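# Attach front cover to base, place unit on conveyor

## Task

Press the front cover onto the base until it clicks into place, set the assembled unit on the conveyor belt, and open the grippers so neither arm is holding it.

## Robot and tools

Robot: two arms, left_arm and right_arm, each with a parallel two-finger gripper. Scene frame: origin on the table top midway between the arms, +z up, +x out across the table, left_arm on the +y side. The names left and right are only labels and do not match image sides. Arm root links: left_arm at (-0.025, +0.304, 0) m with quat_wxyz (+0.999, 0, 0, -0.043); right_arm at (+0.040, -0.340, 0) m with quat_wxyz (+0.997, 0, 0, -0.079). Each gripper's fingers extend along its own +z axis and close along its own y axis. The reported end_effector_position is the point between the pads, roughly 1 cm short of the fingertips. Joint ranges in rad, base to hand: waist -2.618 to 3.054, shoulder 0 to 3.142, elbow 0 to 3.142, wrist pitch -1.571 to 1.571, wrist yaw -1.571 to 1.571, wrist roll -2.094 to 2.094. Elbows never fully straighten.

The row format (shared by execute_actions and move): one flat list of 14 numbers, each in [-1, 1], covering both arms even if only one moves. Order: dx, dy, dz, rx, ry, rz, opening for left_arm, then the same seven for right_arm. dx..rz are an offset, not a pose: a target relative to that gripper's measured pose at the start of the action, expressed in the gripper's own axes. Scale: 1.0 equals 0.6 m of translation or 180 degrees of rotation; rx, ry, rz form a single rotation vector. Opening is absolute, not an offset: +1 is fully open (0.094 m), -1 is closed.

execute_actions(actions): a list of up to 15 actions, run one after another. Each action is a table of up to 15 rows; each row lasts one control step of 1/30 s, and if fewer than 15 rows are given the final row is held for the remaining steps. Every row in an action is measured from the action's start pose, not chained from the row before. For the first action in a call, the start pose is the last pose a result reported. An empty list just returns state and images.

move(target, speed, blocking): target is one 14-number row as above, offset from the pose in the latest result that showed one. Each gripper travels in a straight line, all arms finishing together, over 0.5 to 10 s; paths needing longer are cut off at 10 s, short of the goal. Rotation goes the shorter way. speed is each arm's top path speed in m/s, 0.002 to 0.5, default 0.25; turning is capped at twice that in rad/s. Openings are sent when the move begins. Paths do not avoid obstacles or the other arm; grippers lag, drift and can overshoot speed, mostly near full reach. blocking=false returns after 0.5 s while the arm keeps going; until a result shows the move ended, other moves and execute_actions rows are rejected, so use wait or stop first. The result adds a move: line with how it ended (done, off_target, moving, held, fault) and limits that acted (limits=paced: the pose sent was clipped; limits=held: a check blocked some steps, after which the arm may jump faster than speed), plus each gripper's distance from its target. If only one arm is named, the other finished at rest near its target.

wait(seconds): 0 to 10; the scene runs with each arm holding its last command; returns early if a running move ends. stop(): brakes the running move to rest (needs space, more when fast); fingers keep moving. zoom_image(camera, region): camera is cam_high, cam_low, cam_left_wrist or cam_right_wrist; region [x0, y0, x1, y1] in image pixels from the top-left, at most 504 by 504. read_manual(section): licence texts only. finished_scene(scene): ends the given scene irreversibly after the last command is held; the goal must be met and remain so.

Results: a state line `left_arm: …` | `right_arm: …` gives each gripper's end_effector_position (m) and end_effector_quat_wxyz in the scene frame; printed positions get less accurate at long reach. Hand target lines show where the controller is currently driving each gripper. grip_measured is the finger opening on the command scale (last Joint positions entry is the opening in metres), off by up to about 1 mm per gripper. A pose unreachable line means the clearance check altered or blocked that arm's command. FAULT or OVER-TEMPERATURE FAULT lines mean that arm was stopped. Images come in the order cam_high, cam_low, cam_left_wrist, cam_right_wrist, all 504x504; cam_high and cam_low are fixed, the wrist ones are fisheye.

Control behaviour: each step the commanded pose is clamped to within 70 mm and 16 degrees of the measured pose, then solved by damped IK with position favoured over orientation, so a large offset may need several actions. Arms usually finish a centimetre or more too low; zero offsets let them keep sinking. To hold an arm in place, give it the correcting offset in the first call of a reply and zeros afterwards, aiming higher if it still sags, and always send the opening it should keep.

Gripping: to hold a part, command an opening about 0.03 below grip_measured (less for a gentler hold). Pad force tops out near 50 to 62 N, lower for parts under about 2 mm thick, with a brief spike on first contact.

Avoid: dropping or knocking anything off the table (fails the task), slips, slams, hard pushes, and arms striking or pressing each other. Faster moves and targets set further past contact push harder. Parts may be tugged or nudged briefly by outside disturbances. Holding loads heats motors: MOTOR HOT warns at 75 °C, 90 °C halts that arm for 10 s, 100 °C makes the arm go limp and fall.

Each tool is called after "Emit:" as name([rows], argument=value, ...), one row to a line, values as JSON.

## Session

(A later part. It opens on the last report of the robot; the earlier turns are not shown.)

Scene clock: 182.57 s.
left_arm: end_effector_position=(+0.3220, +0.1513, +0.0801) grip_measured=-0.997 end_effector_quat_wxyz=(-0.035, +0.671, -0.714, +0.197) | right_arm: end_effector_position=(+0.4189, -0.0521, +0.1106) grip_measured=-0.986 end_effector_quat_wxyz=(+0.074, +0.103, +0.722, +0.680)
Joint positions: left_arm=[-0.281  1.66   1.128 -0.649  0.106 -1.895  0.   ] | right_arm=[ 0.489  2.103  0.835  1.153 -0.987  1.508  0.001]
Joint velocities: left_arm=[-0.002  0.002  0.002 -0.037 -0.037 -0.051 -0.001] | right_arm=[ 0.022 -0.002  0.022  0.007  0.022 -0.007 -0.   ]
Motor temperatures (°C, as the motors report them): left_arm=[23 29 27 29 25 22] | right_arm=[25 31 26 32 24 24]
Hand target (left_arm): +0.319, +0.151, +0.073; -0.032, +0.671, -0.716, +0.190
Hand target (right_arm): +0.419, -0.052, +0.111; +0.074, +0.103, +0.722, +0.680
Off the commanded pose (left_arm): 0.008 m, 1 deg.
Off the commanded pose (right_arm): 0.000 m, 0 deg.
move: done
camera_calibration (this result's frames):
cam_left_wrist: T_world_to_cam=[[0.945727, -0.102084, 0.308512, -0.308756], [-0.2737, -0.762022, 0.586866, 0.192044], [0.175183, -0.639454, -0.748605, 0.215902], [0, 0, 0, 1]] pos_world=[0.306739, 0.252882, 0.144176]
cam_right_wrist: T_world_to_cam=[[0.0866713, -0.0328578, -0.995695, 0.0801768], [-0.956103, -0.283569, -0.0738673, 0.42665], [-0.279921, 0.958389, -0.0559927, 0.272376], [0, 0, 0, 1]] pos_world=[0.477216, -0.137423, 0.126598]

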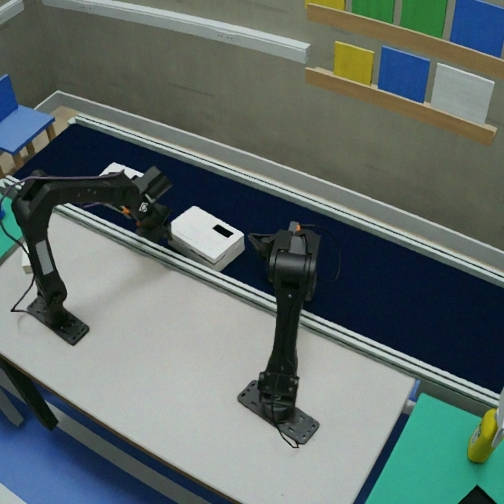

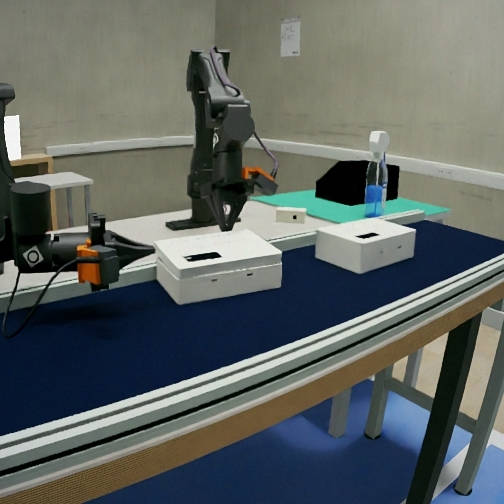

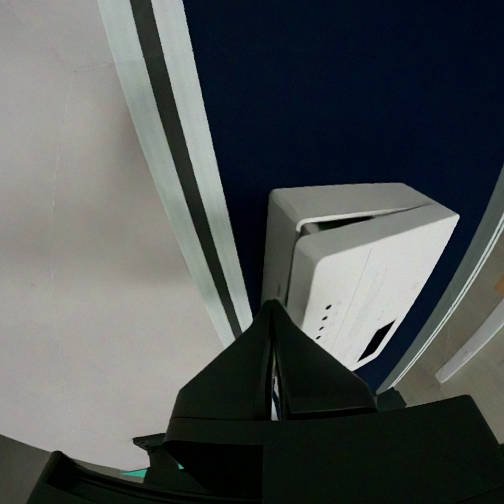

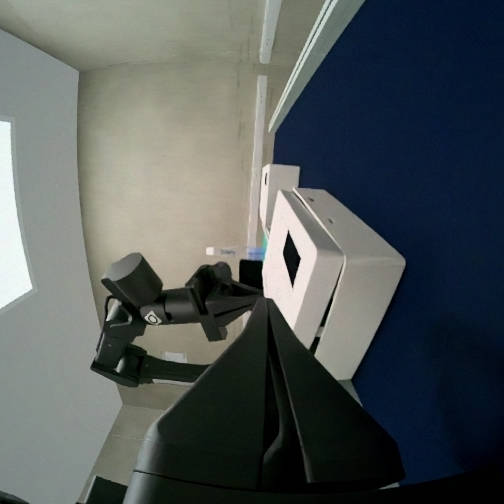

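Emit:
move(target=[-0.003,-0.03,0.01,0,0,0,-1, 0,0,0,0,0,0,-1], speed=0.02)

Emit:
zoom_image(camera="cam_high", region=[140,180,270,290])

Scene clock: 183.87 s.
left_arm: end_effector_position=(+0.3356, +0.1499, +0.0767) grip_measured=-0.997 end_effector_quat_wxyz=(-0.035, +0.672, -0.714, +0.195) | right_arm: end_effector_position=(+0.4189, -0.0521, +0.1106) grip_measured=-0.986 end_effector_quat_wxyz=(+0.074, +0.103, +0.722, +0.680)
Joint positions: left_arm=[-0.271  1.715  1.178 -0.648  0.108 -1.888  0.   ] | right_arm=[ 0.489  2.103  0.835  1.153 -0.987  1.508  0.001]
Joint velocities: left_arm=[-0.002 -0.007  0.007 -0.051 -0.051 -0.051  0.   ] | right_arm=[-0.007 -0.007 -0.007 -0.022 -0.037  0.051  0.   ]
Motor temperatures (°C, as the motors report them): left_arm=[23 28 27 29 25 22] | right_arm=[25 31 26 32 24 24]
Hand target (left_arm): +0.341, +0.152, +0.080; -0.036, +0.671, -0.714, +0.197
Hand target (right_arm): +0.419, -0.052, +0.111; +0.074, +0.103, +0.722, +0.680
Off the commanded pose (left_arm): 0.007 m, 0 deg.
Off the commanded pose (right_arm): 0.000 m, 0 deg.
move: done
camera_calibration (this result's frames):
cam_left_wrist: T_world_to_cam=[[0.94697, -0.100382, 0.305239, -0.321144], [-0.269885, -0.764022, 0.586032, 0.195759], [0.174382, -0.637334, -0.750597, 0.210184], [0, 0, 0, 1]] pos_world=[0.320294, 0.251284, 0.141069]
cam_right_wrist: T_world_to_cam=[[0.0866713, -0.0328578, -0.995695, 0.0801768], [-0.956103, -0.283569, -0.0738673, 0.42665], [-0.279921, 0.958389, -0.0559927, 0.272376], [0, 0, 0, 1]] pos_world=[0.477216, -0.137423, 0.126598]

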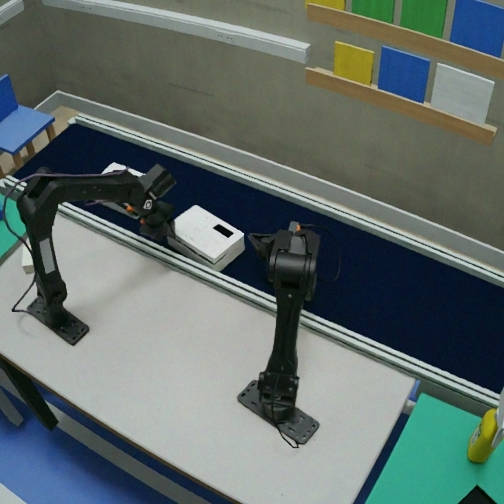

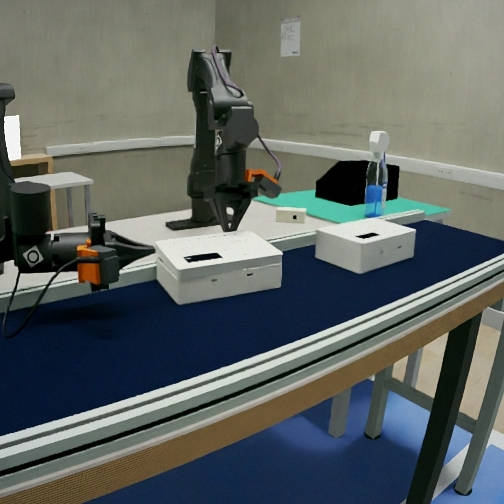

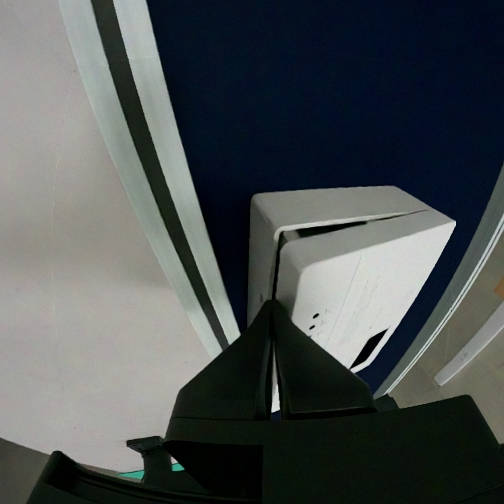

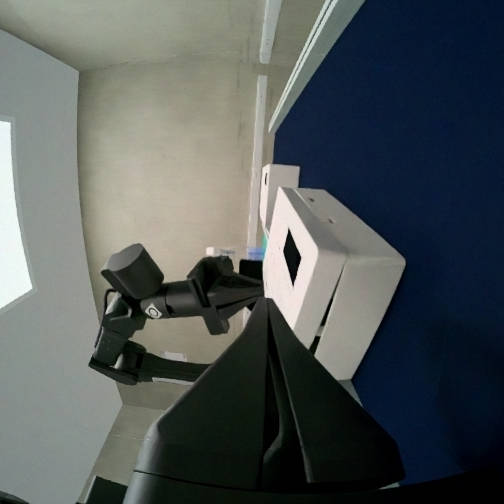

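Region (140, 180, 270, 290) of cam_high's 504x504 image, scaled by 3.877, with more detail than that image has; it fills the top 426 rows of this view, and the rest is white.

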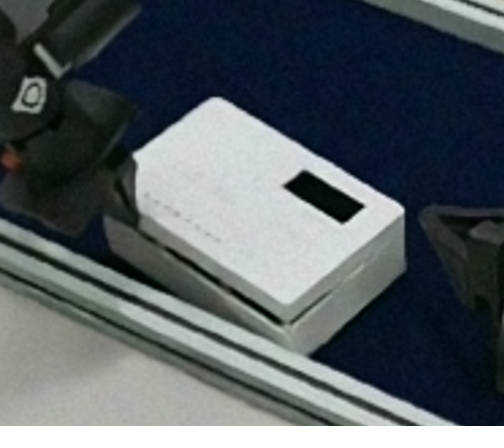

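Emit:
move(target=[0.01,0.0,-0.06,0,0,0,-1, 0,0,0,0,0,0,-1], speed=0.06)

Emit:
move(target=[0.105,-0.055,0.035,0,0,0,-1, 0,0,0,0,0,0,-1], speed=0.08)

Scene clock: 185.13 s.
left_arm: end_effector_position=(+0.3254, +0.1538, +0.1019) grip_measured=-0.997 end_effector_quat_wxyz=(-0.034, +0.673, -0.714, +0.193) | right_arm: end_effector_position=(+0.4189, -0.0521, +0.1106) grip_measured=-0.986 end_effector_quat_wxyz=(+0.074, +0.103, +0.722, +0.680)
Joint positions: left_arm=[-0.271  1.656  1.217 -0.753  0.108 -1.889  0.   ] | right_arm=[ 0.489  2.103  0.835  1.153 -0.987  1.508  0.001]
Joint velocities: left_arm=[ 0.002 -0.012  0.007 -0.081 -0.007  0.037  0.   ] | right_arm=[-0.002  0.007  0.007 -0.022  0.037  0.007  0.   ]
Motor temperatures (°C, as the motors report them): left_arm=[23 28 27 29 25 22] | right_arm=[25 31 26 32 24 24]
Hand target (left_arm): +0.324, +0.152, +0.111; -0.035, +0.672, -0.714, +0.195
Hand target (right_arm): +0.419, -0.052, +0.111; +0.074, +0.103, +0.722, +0.680
Off the commanded pose (left_arm): 0.009 m, 0 deg.
Off the commanded pose (right_arm): 0.000 m, 0 deg.
move: done
camera_calibration (this result's frames):
cam_left_wrist: T_world_to_cam=[[0.948946, -0.0995479, 0.299317, -0.31891], [-0.265249, -0.765369, 0.58639, 0.179803], [0.170715, -0.635846, -0.752699, 0.234497], [0, 0, 0, 1]] pos_world=[0.310289, 0.254973, 0.166527]
cam_right_wrist: T_world_to_cam=[[0.0866713, -0.0328578, -0.995695, 0.0801768], [-0.956103, -0.283569, -0.0738673, 0.42665], [-0.279921, 0.958389, -0.0559927, 0.272376], [0, 0, 0, 1]] pos_world=[0.477216, -0.137423, 0.126598]

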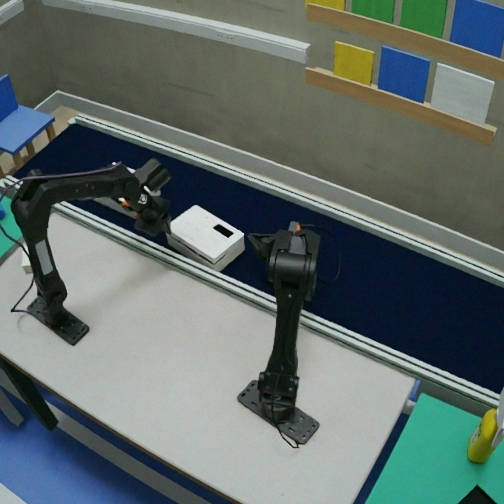

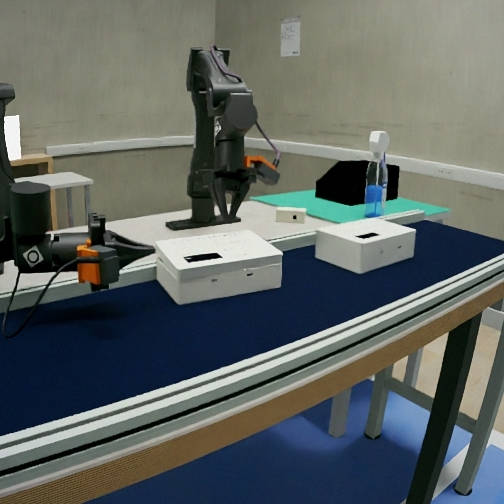

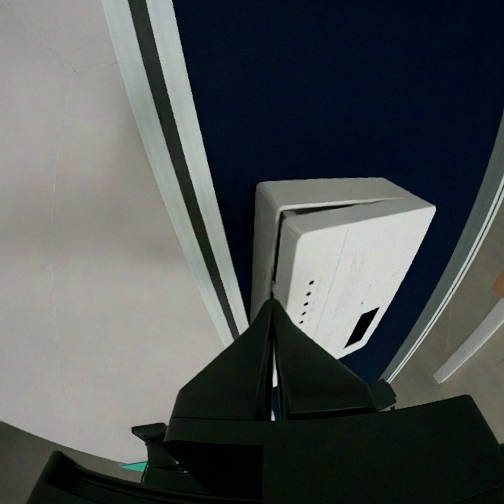

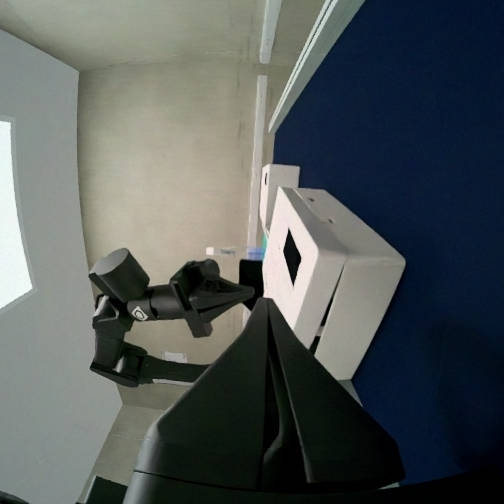

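Scene clock: 186.37 s.
left_arm: end_effector_position=(+0.3573, +0.0855, +0.1042) grip_measured=-0.997 end_effector_quat_wxyz=(-0.027, +0.669, -0.714, +0.204) | right_arm: end_effector_position=(+0.4189, -0.0521, +0.1106) grip_measured=-0.986 end_effector_quat_wxyz=(+0.074, +0.103, +0.722, +0.680)
Joint positions: left_arm=[-0.404  1.853  1.452 -0.763  0.079 -2.012  0.   ] | right_arm=[ 0.489  2.103  0.835  1.153 -0.987  1.508  0.001]
Joint velocities: left_arm=[-0.002  0.017 -0.007 -0.051  0.007 -0.066  0.   ] | right_arm=[ 0.007 -0.007  0.017 -0.007 -0.066  0.022 -0.001]
Motor temperatures (°C, as the motors report them): left_arm=[23 28 27 29 25 22] | right_arm=[25 31 26 32 24 24]
Hand target (left_arm): +0.357, +0.086, +0.105; -0.033, +0.673, -0.714, +0.193
Hand target (right_arm): +0.419, -0.052, +0.111; +0.074, +0.103, +0.722, +0.680
Off the commanded pose (left_arm): 0.003 m, 2 deg.
Off the commanded pose (right_arm): 0.000 m, 0 deg.
move: done
camera_calibration (this result's frames):
cam_left_wrist: T_world_to_cam=[[0.946031, -0.10018, 0.308202, -0.356512], [-0.275812, -0.748221, 0.603402, 0.135189], [0.170154, -0.655843, -0.735471, 0.187468], [0, 0, 0, 1]] pos_world=[0.34266, 0.188386, 0.166182]
cam_right_wrist: T_world_to_cam=[[0.0866713, -0.0328578, -0.995695, 0.0801768], [-0.956103, -0.283569, -0.0738673, 0.42665], [-0.279921, 0.958389, -0.0559927, 0.272376], [0, 0, 0, 1]] pos_world=[0.477216, -0.137423, 0.126598]

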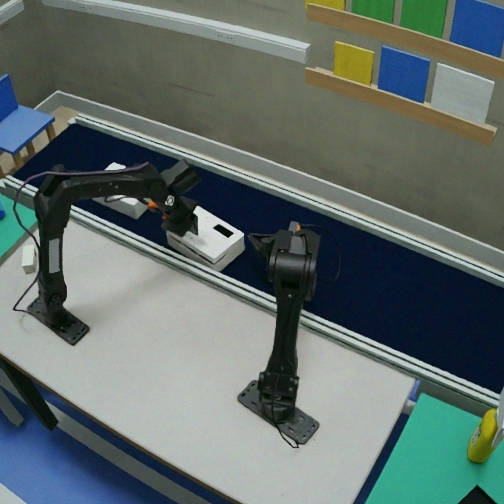

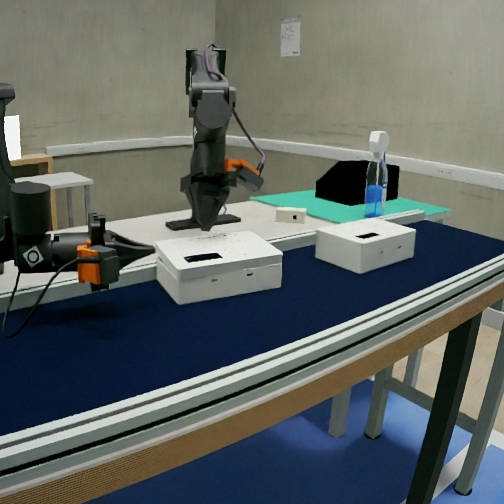

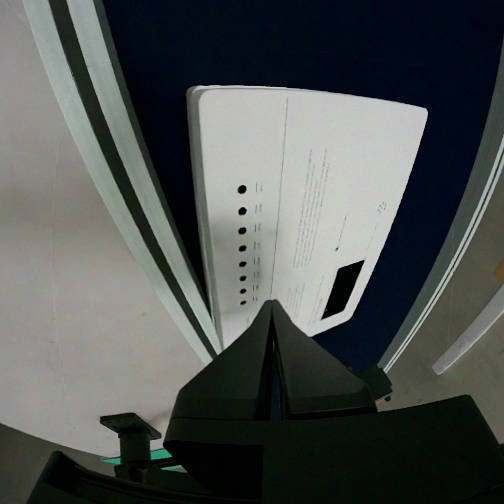

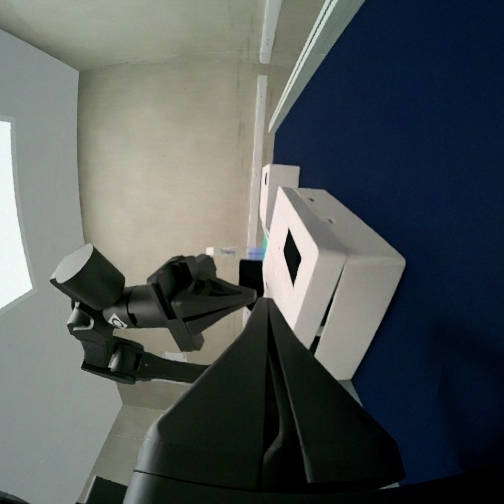

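Emit:
move(target=[0,0,0,-0.1,-0.075,0,-1, 0,0,0,0,0,0,-1], speed=0.15)

Emit:
move(target=[0,0,0.075,0,0,0,-1, 0,0,0,0,0,0,-1], speed=0.03)

Emit:
zoom_image(camera="cam_high", region=[140,180,270,290])

Emit:
zoom_image(camera="cam_low", region=[100,160,320,320])

Scene clock: 188.57 s.
left_arm: end_effector_position=(+0.3592, +0.0850, +0.1016) grip_measured=-0.997 end_effector_quat_wxyz=(+0.002, +0.687, -0.726, +0.022) | right_arm: end_effector_position=(+0.4189, -0.0521, +0.1106) grip_measured=-0.986 end_effector_quat_wxyz=(+0.074, +0.103, +0.722, +0.680)
Joint positions: left_arm=[-0.427  2.229  2.078 -1.379  0.018 -2.028  0.   ] | right_arm=[ 0.489  2.103  0.835  1.153 -0.987  1.508  0.001]
Joint velocities: left_arm=[-0.007 -0.007  0.002 -0.066  0.007  0.007  0.   ] | right_arm=[ 0.017  0.002  0.002 -0.007  0.037  0.051 -0.   ]
Motor temperatures (°C, as the motors report them): left_arm=[23 29 27 28 25 22] | right_arm=[25 31 26 32 24 24]
Hand target (left_arm): +0.357, +0.085, +0.102; -0.006, +0.687, -0.727, +0.011
Hand target (right_arm): +0.419, -0.052, +0.111; +0.074, +0.103, +0.722, +0.680
Off the commanded pose (left_arm): 0.003 m, 2 deg.
Off the commanded pose (right_arm): 0.000 m, 0 deg.
move: done
camera_calibration (this result's frames):
cam_left_wrist: T_world_to_cam=[[0.991754, -0.12794, -0.00747457, -0.339545], [-0.109021, -0.872885, 0.475591, 0.100612], [-0.0673716, -0.470854, -0.879635, 0.269132], [0, 0, 0, 1]] pos_world=[0.365846, 0.171103, 0.18635]
cam_right_wrist: T_world_to_cam=[[0.0866713, -0.0328578, -0.995695, 0.0801768], [-0.956103, -0.283569, -0.0738673, 0.42665], [-0.279921, 0.958389, -0.0559927, 0.272376], [0, 0, 0, 1]] pos_world=[0.477216, -0.137423, 0.126598]

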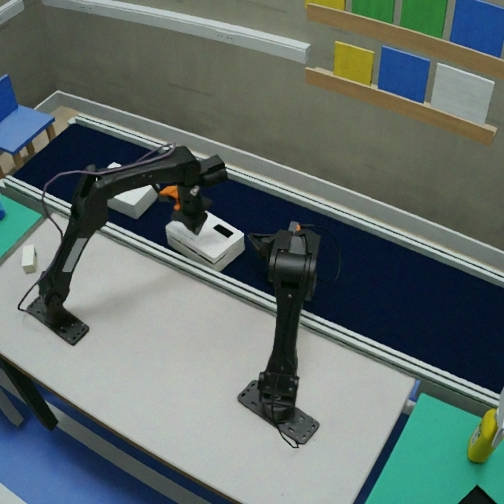

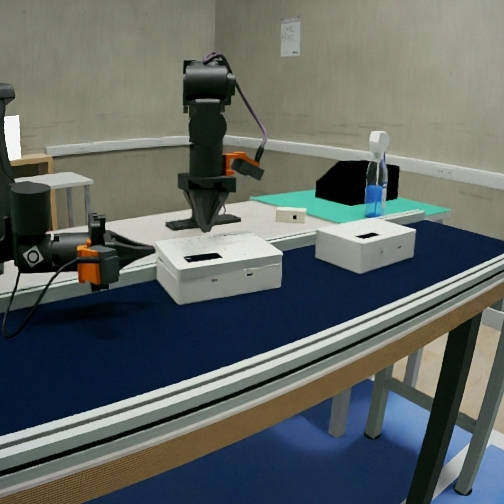

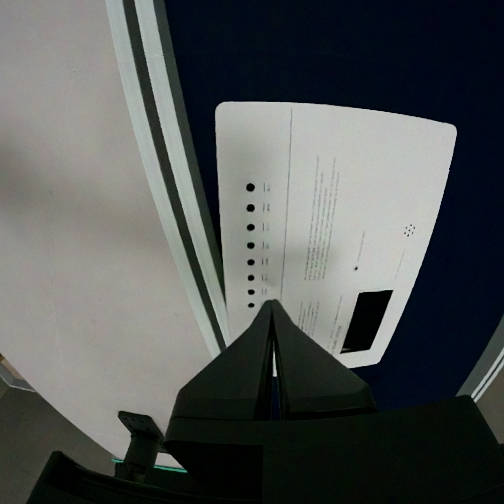

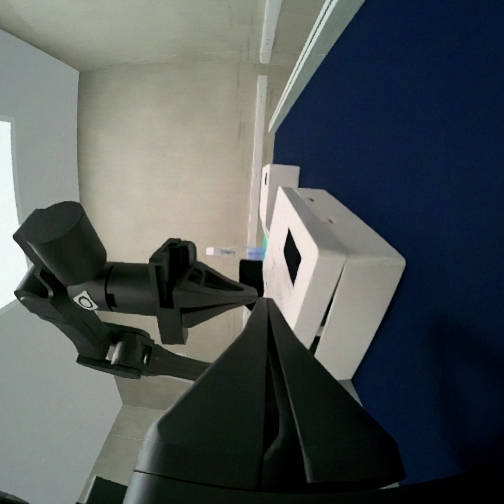

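Scene clock: 190.47 s.
left_arm: end_effector_position=(+0.3666, +0.0807, +0.0854) grip_measured=-0.997 end_effector_quat_wxyz=(-0.007, +0.686, -0.726, +0.051) | right_arm: end_effector_position=(+0.4189, -0.0521, +0.1106) grip_measured=-0.986 end_effector_quat_wxyz=(+0.074, +0.103, +0.722, +0.680)
Joint positions: left_arm=[-0.427  2.192  1.949 -1.226  0.018 -2.028  0.   ] | right_arm=[ 0.489  2.103  0.835  1.153 -0.987  1.508  0.001]
Joint velocities: left_arm=[-0.022 -0.012 -0.017 -0.081  0.037 -0.081  0.001] | right_arm=[ 0.002 -0.012 -0.002 -0.066 -0.051 -0.066  0.001]
Motor temperatures (°C, as the motors report them): left_arm=[23 29 27 28 25 22] | right_arm=[25 31 26 32 24 24]
Hand target (left_arm): +0.359, +0.085, +0.058; +0.003, +0.687, -0.726, +0.021
Hand target (right_arm): +0.419, -0.052, +0.111; +0.074, +0.103, +0.722, +0.680
Off the commanded pose (left_arm): 0.030 m, 4 deg.
Off the commanded pose (right_arm): 0.000 m, 0 deg.
move: off_target (left_arm)
camera_calibration (this result's frames):
cam_left_wrist: T_world_to_cam=[[0.990601, -0.127311, 0.0500094, -0.352126], [-0.135281, -0.857912, 0.495667, 0.112086], [-0.0202004, -0.497774, -0.867072, 0.237229], [0, 0, 0, 1]] pos_world=[0.368771, 0.169417, 0.167747]
cam_right_wrist: T_world_to_cam=[[0.0866713, -0.0328578, -0.995695, 0.0801768], [-0.956103, -0.283569, -0.0738673, 0.42665], [-0.279921, 0.958389, -0.0559927, 0.272376], [0, 0, 0, 1]] pos_world=[0.477216, -0.137423, 0.126598]

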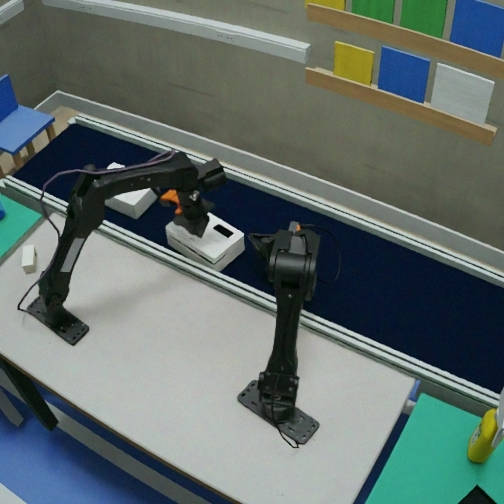

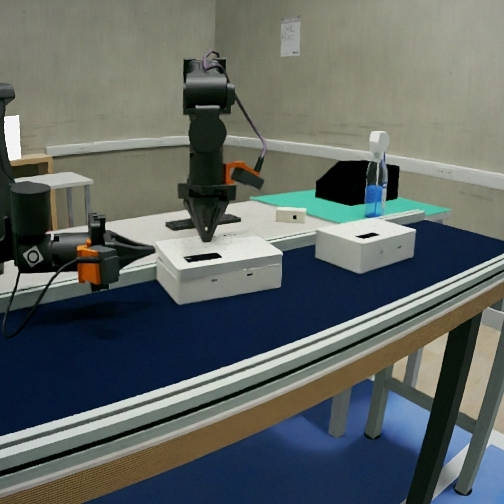

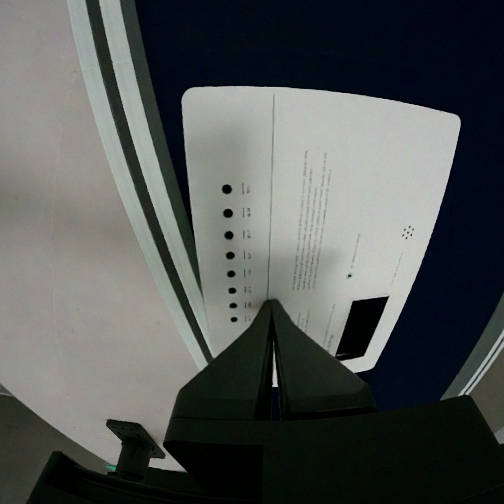

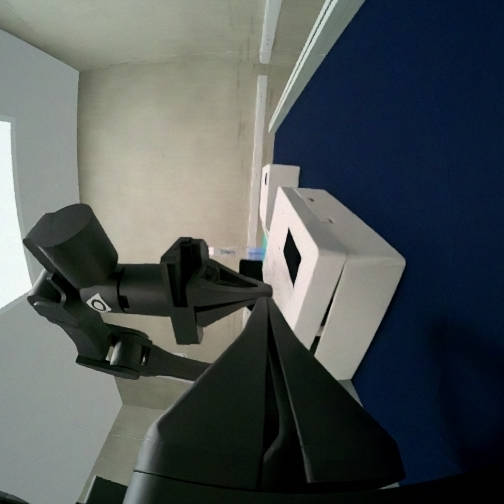

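Region (140, 180, 270, 290) of cam_high's 504x504 image, scaled by 3.877, with more detail than that image has; it fills the top 426 rows of this view, and the rest is white.

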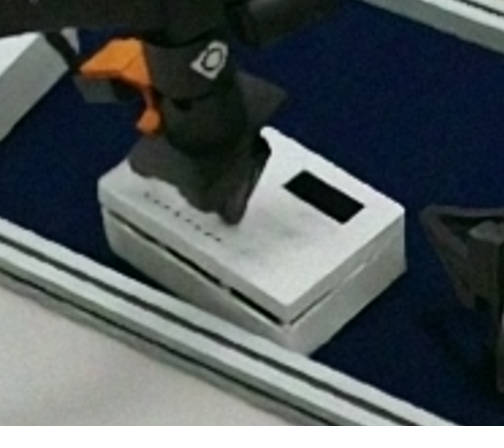

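Region (100, 160, 320, 320) of cam_low's 504x504 image, scaled by 2.291, with more detail than that image has; it fills the top 367 rows of this view, and the rest is white.

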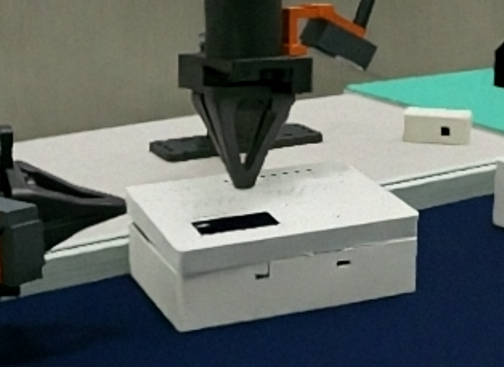

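Not yet snapped. Press harder.

Emit:
move(target=[-0.01,0.02,0.1,-0.02,-0.01,0,-1, 0,0,0,0,0,0,-1], speed=0.03)

Emit:
zoom_image(camera="cam_high", region=[140,180,270,290])

Emit:
zoom_image(camera="cam_low", region=[100,160,320,320])

Scene clock: 192.93 s.
left_arm: end_effector_position=(+0.3791, +0.0737, +0.0833) grip_measured=-0.997 end_effector_quat_wxyz=(-0.019, +0.684, -0.724, +0.092) | right_arm: end_effector_position=(+0.4189, -0.0521, +0.1106) grip_measured=-0.986 end_effector_quat_wxyz=(+0.074, +0.103, +0.722, +0.680)
Joint positions: left_arm=[-0.427  2.163  1.882 -1.103  0.018 -2.028  0.   ] | right_arm=[ 0.489  2.103  0.835  1.153 -0.987  1.508  0.001]
Joint velocities: left_arm=[-0.002  0.012 -0.007  0.037  0.007  0.022  0.002] | right_arm=[-0.007  0.007  0.002 -0.022 -0.081  0.022 -0.   ]
Motor temperatures (°C, as the motors report them): left_arm=[23 29 27 28 25 22] | right_arm=[25 31 26 32 24 24]
Hand target (left_arm): +0.357, +0.086, +0.029; +0.004, +0.687, -0.726, +0.018
Hand target (right_arm): +0.419, -0.052, +0.111; +0.074, +0.103, +0.722, +0.680
Off the commanded pose (left_arm): 0.063 m, 9 deg.
Off the commanded pose (right_arm): 0.000 m, 0 deg.
move: off_target (left_arm)
camera_calibration (this result's frames):
cam_left_wrist: T_world_to_cam=[[0.984022, -0.123611, 0.128141, -0.369575], [-0.17277, -0.836826, 0.519493, 0.119486], [0.0430166, -0.533332, -0.844812, 0.208922], [0, 0, 0, 1]] pos_world=[0.375327, 0.16573, 0.161786]
cam_right_wrist: T_world_to_cam=[[0.0866713, -0.0328578, -0.995695, 0.0801768], [-0.956103, -0.283569, -0.0738673, 0.42665], [-0.279921, 0.958389, -0.0559927, 0.272376], [0, 0, 0, 1]] pos_world=[0.477216, -0.137423, 0.126598]

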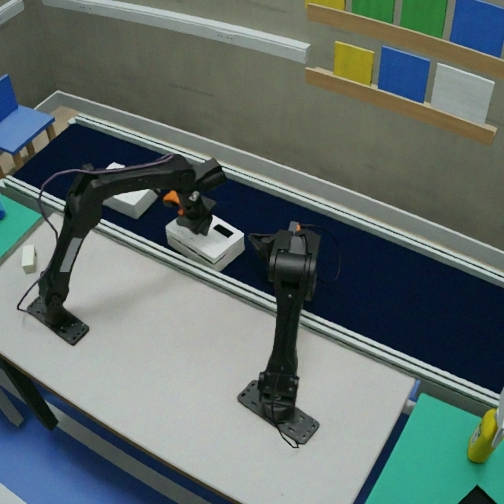

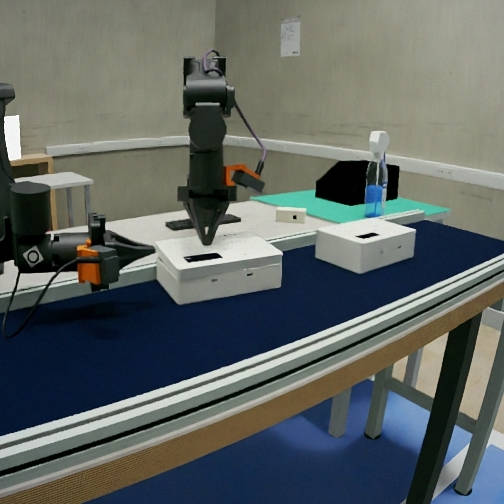

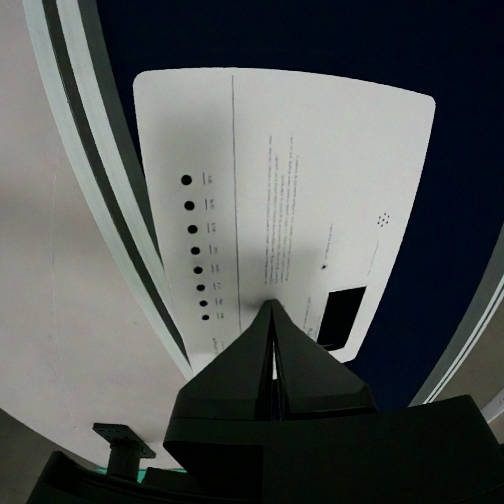

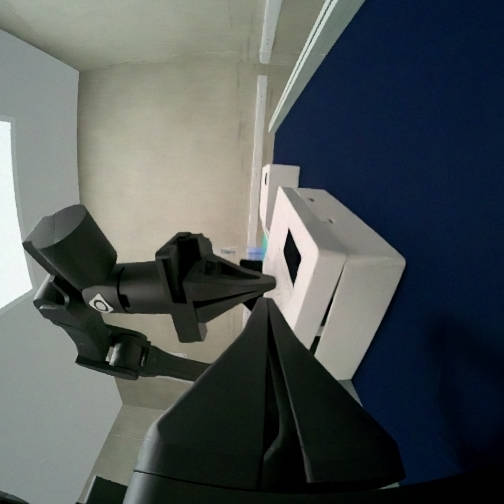

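Region (140, 180, 270, 290) of cam_high's 504x504 image, scaled by 3.877, with more detail than that image has; it fills the top 426 rows of this view, and the rest is white.

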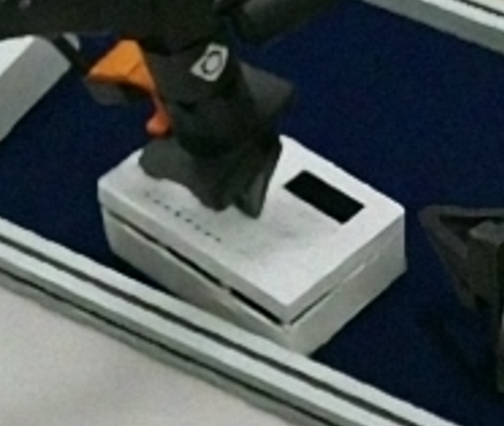

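Region (100, 160, 320, 320) of cam_low's 504x504 image, scaled by 2.291, with more detail than that image has; it fills the top 367 rows of this view, and the rest is white.

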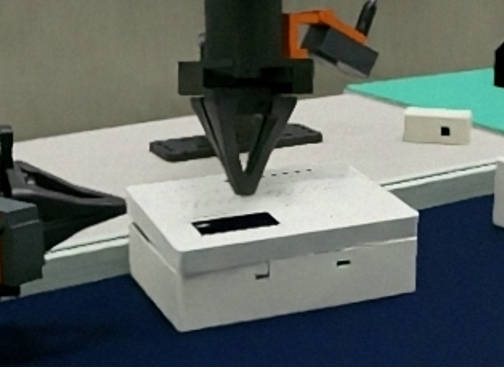

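Emit:
move(target=[0,0,-0.045,0,0,0,-1, 0,0,0,0,0,0,-1], speed=0.06)

Emit:
move(target=[0.085,0.125,-0.015,0,0,0,-1, 0,0,0,0,0,0,-1], speed=0.1)

Scene clock: 194.17 s.
left_arm: end_effector_position=(+0.3762, +0.0753, +0.0978) grip_measured=-0.997 end_effector_quat_wxyz=(-0.018, +0.684, -0.724, +0.087) | right_arm: end_effector_position=(+0.4189, -0.0521, +0.1106) grip_measured=-0.986 end_effector_quat_wxyz=(+0.074, +0.103, +0.722, +0.680)
Joint positions: left_arm=[-0.427  2.157  1.932 -1.168  0.018 -2.028  0.   ] | right_arm=[ 0.489  2.103  0.835  1.153 -0.987  1.508  0.001]
Joint velocities: left_arm=[-0.012 -0.022  0.007 -0.022  0.007  0.007  0.001] | right_arm=[ 0.002 -0.002 -0.007  0.007  0.007 -0.022  0.   ]
Motor temperatures (°C, as the motors report them): left_arm=[23 29 27 28 25 22] | right_arm=[25 31 26 32 24 24]
Hand target (left_arm): +0.375, +0.076, +0.110; -0.019, +0.684, -0.724, +0.092
Hand target (right_arm): +0.419, -0.052, +0.111; +0.074, +0.103, +0.722, +0.680
Off the commanded pose (left_arm): 0.012 m, 1 deg.
Off the commanded pose (right_arm): 0.000 m, 0 deg.
move: off_target (left_arm)
camera_calibration (this result's frames):
cam_left_wrist: T_world_to_cam=[[0.985011, -0.124167, 0.119729, -0.367894], [-0.168634, -0.839152, 0.517094, 0.111681], [0.0362644, -0.529534, -0.847513, 0.22466], [0, 0, 0, 1]] pos_world=[0.373066, 0.167002, 0.1767]
cam_right_wrist: T_world_to_cam=[[0.0866713, -0.0328578, -0.995695, 0.0801768], [-0.956103, -0.283569, -0.0738673, 0.42665], [-0.279921, 0.958389, -0.0559927, 0.272376], [0, 0, 0, 1]] pos_world=[0.477216, -0.137423, 0.126598]

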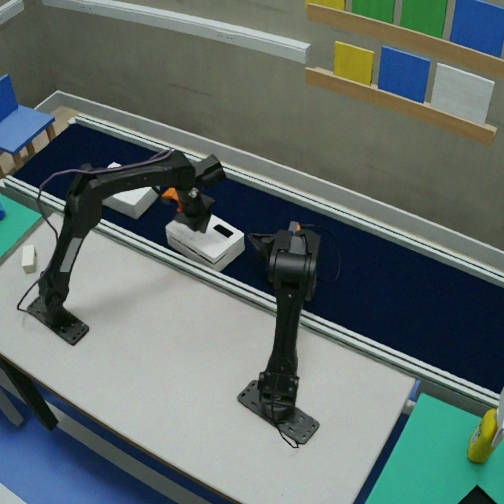

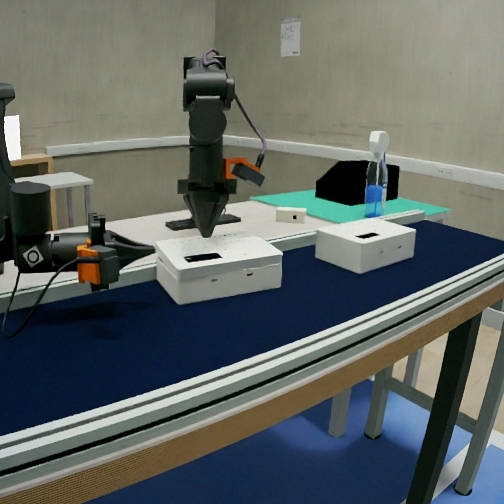

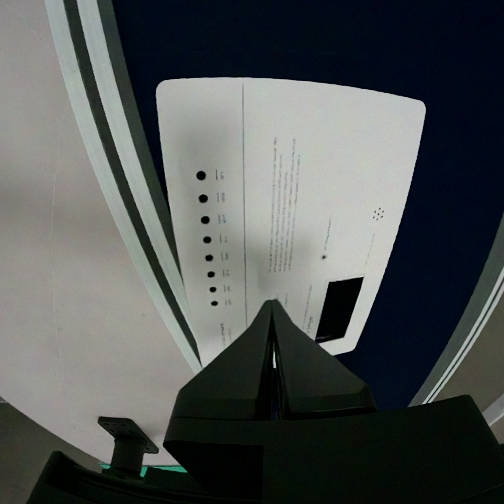

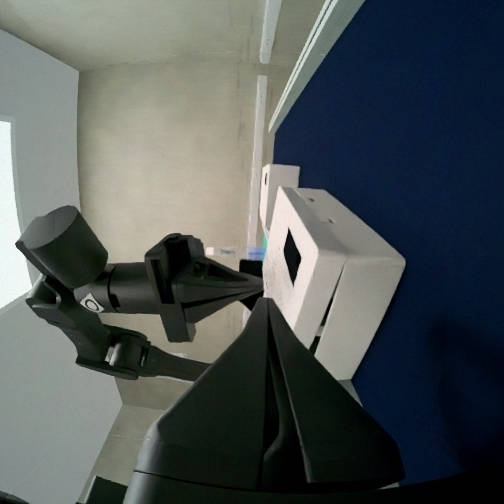

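Scene clock: 195.47 s.
left_arm: end_effector_position=(+0.3005, +0.0297, +0.0970) grip_measured=-0.997 end_effector_quat_wxyz=(+0.001, +0.642, -0.762, +0.085) | right_arm: end_effector_position=(+0.4189, -0.0521, +0.1106) grip_measured=-0.986 end_effector_quat_wxyz=(+0.074, +0.103, +0.722, +0.680)
Joint positions: left_arm=[-0.603  2.014  1.713 -1.104  0.032 -2.092  0.   ] | right_arm=[ 0.489  2.103  0.835  1.153 -0.987  1.508  0.001]
Joint velocities: left_arm=[-0.007 -0.002 -0.017  0.007 -0.022 -0.066 -0.   ] | right_arm=[-0.002  0.002 -0.012 -0.037 -0.037 -0.007 -0.   ]
Motor temperatures (°C, as the motors report them): left_arm=[23 29 27 28 25 22] | right_arm=[25 31 26 32 24 24]
Hand target (left_arm): +0.297, +0.029, +0.100; -0.002, -0.643, +0.761, -0.089
Hand target (right_arm): +0.419, -0.052, +0.111; +0.074, +0.103, +0.722, +0.680
Off the commanded pose (left_arm): 0.004 m, 7 deg.
Off the commanded pose (right_arm): 0.000 m, 0 deg.
joint sent to its limit (left arm) — the command would take joint 6 (wrist roll) past its lower limit, so that joint was sent only as far as its limit.
move: off_target (left_arm)
camera_calibration (this result's frames):
cam_left_wrist: T_world_to_cam=[[0.966897, -0.235578, 0.0980436, -0.28801], [-0.250933, -0.808176, 0.532808, 0.0833423], [-0.0462813, -0.539773, -0.840537, 0.227018], [0, 0, 0, 1]] pos_world=[0.309897, 0.122044, 0.174649]
cam_right_wrist: T_world_to_cam=[[0.0866713, -0.0328578, -0.995695, 0.0801768], [-0.956103, -0.283569, -0.0738673, 0.42665], [-0.279921, 0.958389, -0.0559927, 0.272376], [0, 0, 0, 1]] pos_world=[0.477216, -0.137423, 0.126598]

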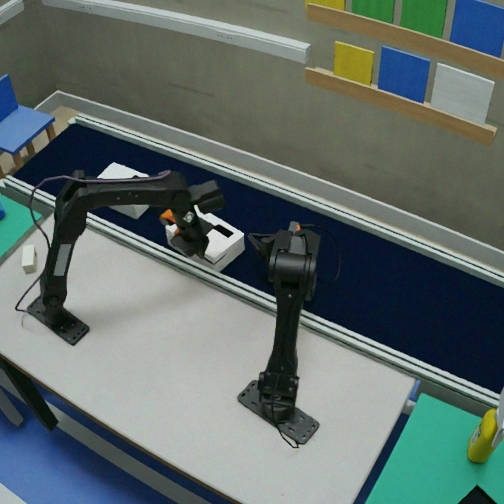

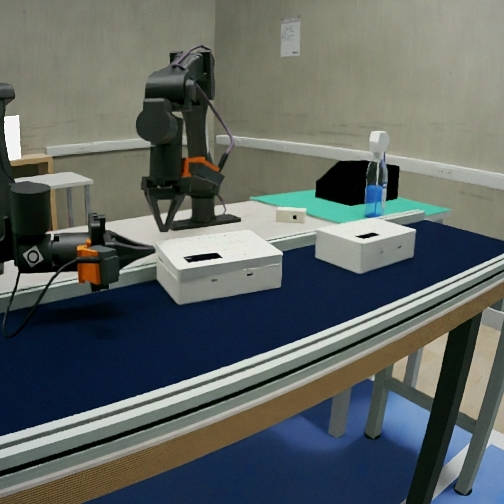

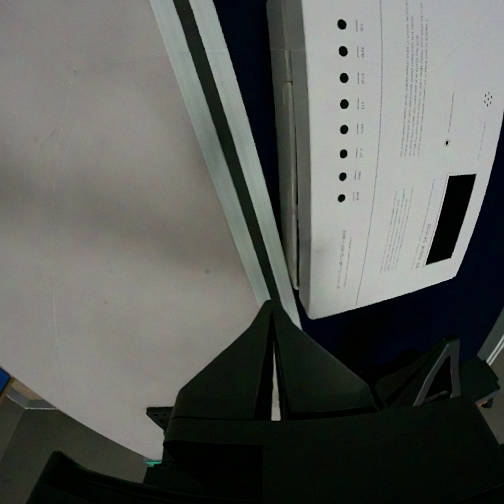

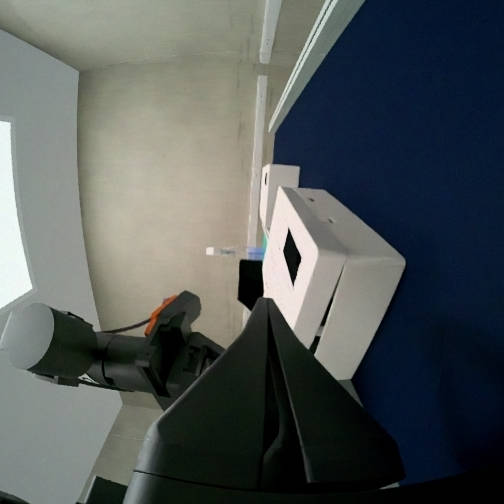

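Emit:
zoom_image(camera="cam_left_wrist", region=[240,0,400,320])

Region (240, 0, 400, 320) of cam_left_wrist's 504x504 image, scaled by 1.575, with more detail than that image has.

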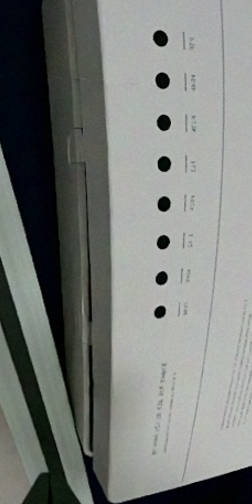

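Emit:
move(target=[-0.167,-0.053,-0.03,-0.063,-0.047,0,-1, 0,0,0,0,0,0,-1], speed=0.1)

Scene clock: 198.20 s.
left_arm: end_effector_position=(+0.3469, +0.1192, +0.1073) grip_measured=-0.997 end_effector_quat_wxyz=(+0.014, +0.647, -0.762, -0.026) | right_arm: end_effector_position=(+0.4189, -0.0521, +0.1106) grip_measured=-0.986 end_effector_quat_wxyz=(+0.074, +0.103, +0.722, +0.680)
Joint positions: left_arm=[-0.375  2.219  2.083 -1.493  0.006 -1.867  0.   ] | right_arm=[ 0.489  2.103  0.835  1.153 -0.987  1.508  0.001]
Joint velocities: left_arm=[ 0.007  0.002  0.012 -0.125  0.007 -0.007  0.001] | right_arm=[-0.007 -0.002 -0.012 -0.022 -0.051 -0.051  0.001]
Motor temperatures (°C, as the motors report them): left_arm=[23 29 27 28 25 22] | right_arm=[25 31 26 32 24 24]
Hand target (left_arm): +0.348, +0.125, +0.108; -0.007, -0.645, +0.763, +0.037
Hand target (right_arm): +0.419, -0.052, +0.111; +0.074, +0.103, +0.722, +0.680
Off the commanded pose (left_arm): 0.006 m, 2 deg.
Off the commanded pose (right_arm): 0.000 m, 0 deg.
move: done
camera_calibration (this result's frames):
cam_left_wrist: T_world_to_cam=[[0.967984, -0.232062, -0.0956751, -0.29285], [-0.168149, -0.882486, 0.439253, 0.151992], [-0.186366, -0.409103, -0.893254, 0.324816], [0, 0, 0, 1]] pos_world=[0.369566, 0.199054, 0.195362]
cam_right_wrist: T_world_to_cam=[[0.0866713, -0.0328578, -0.995695, 0.0801768], [-0.956103, -0.283569, -0.0738673, 0.42665], [-0.279921, 0.958389, -0.0559927, 0.272376], [0, 0, 0, 1]] pos_world=[0.477216, -0.137423, 0.126598]

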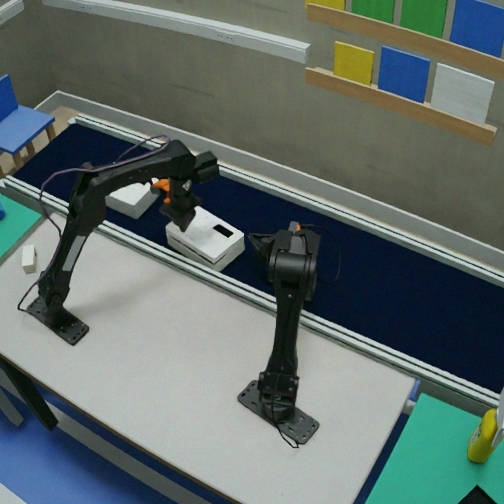

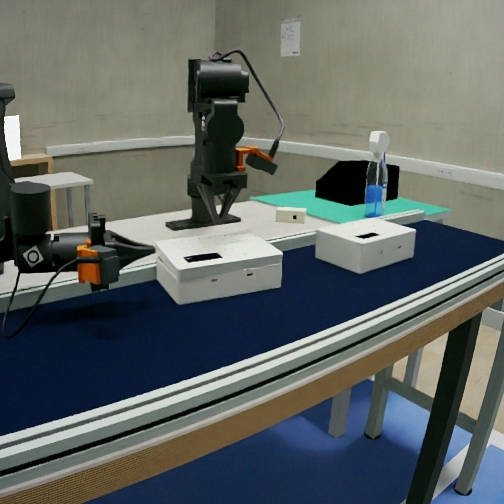

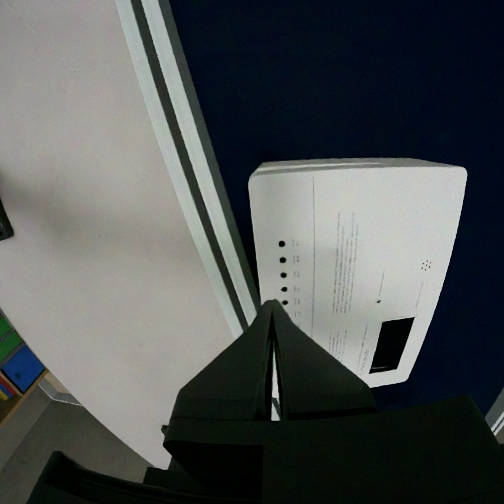

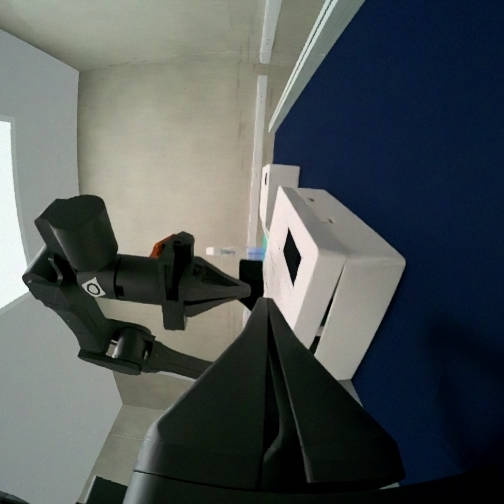

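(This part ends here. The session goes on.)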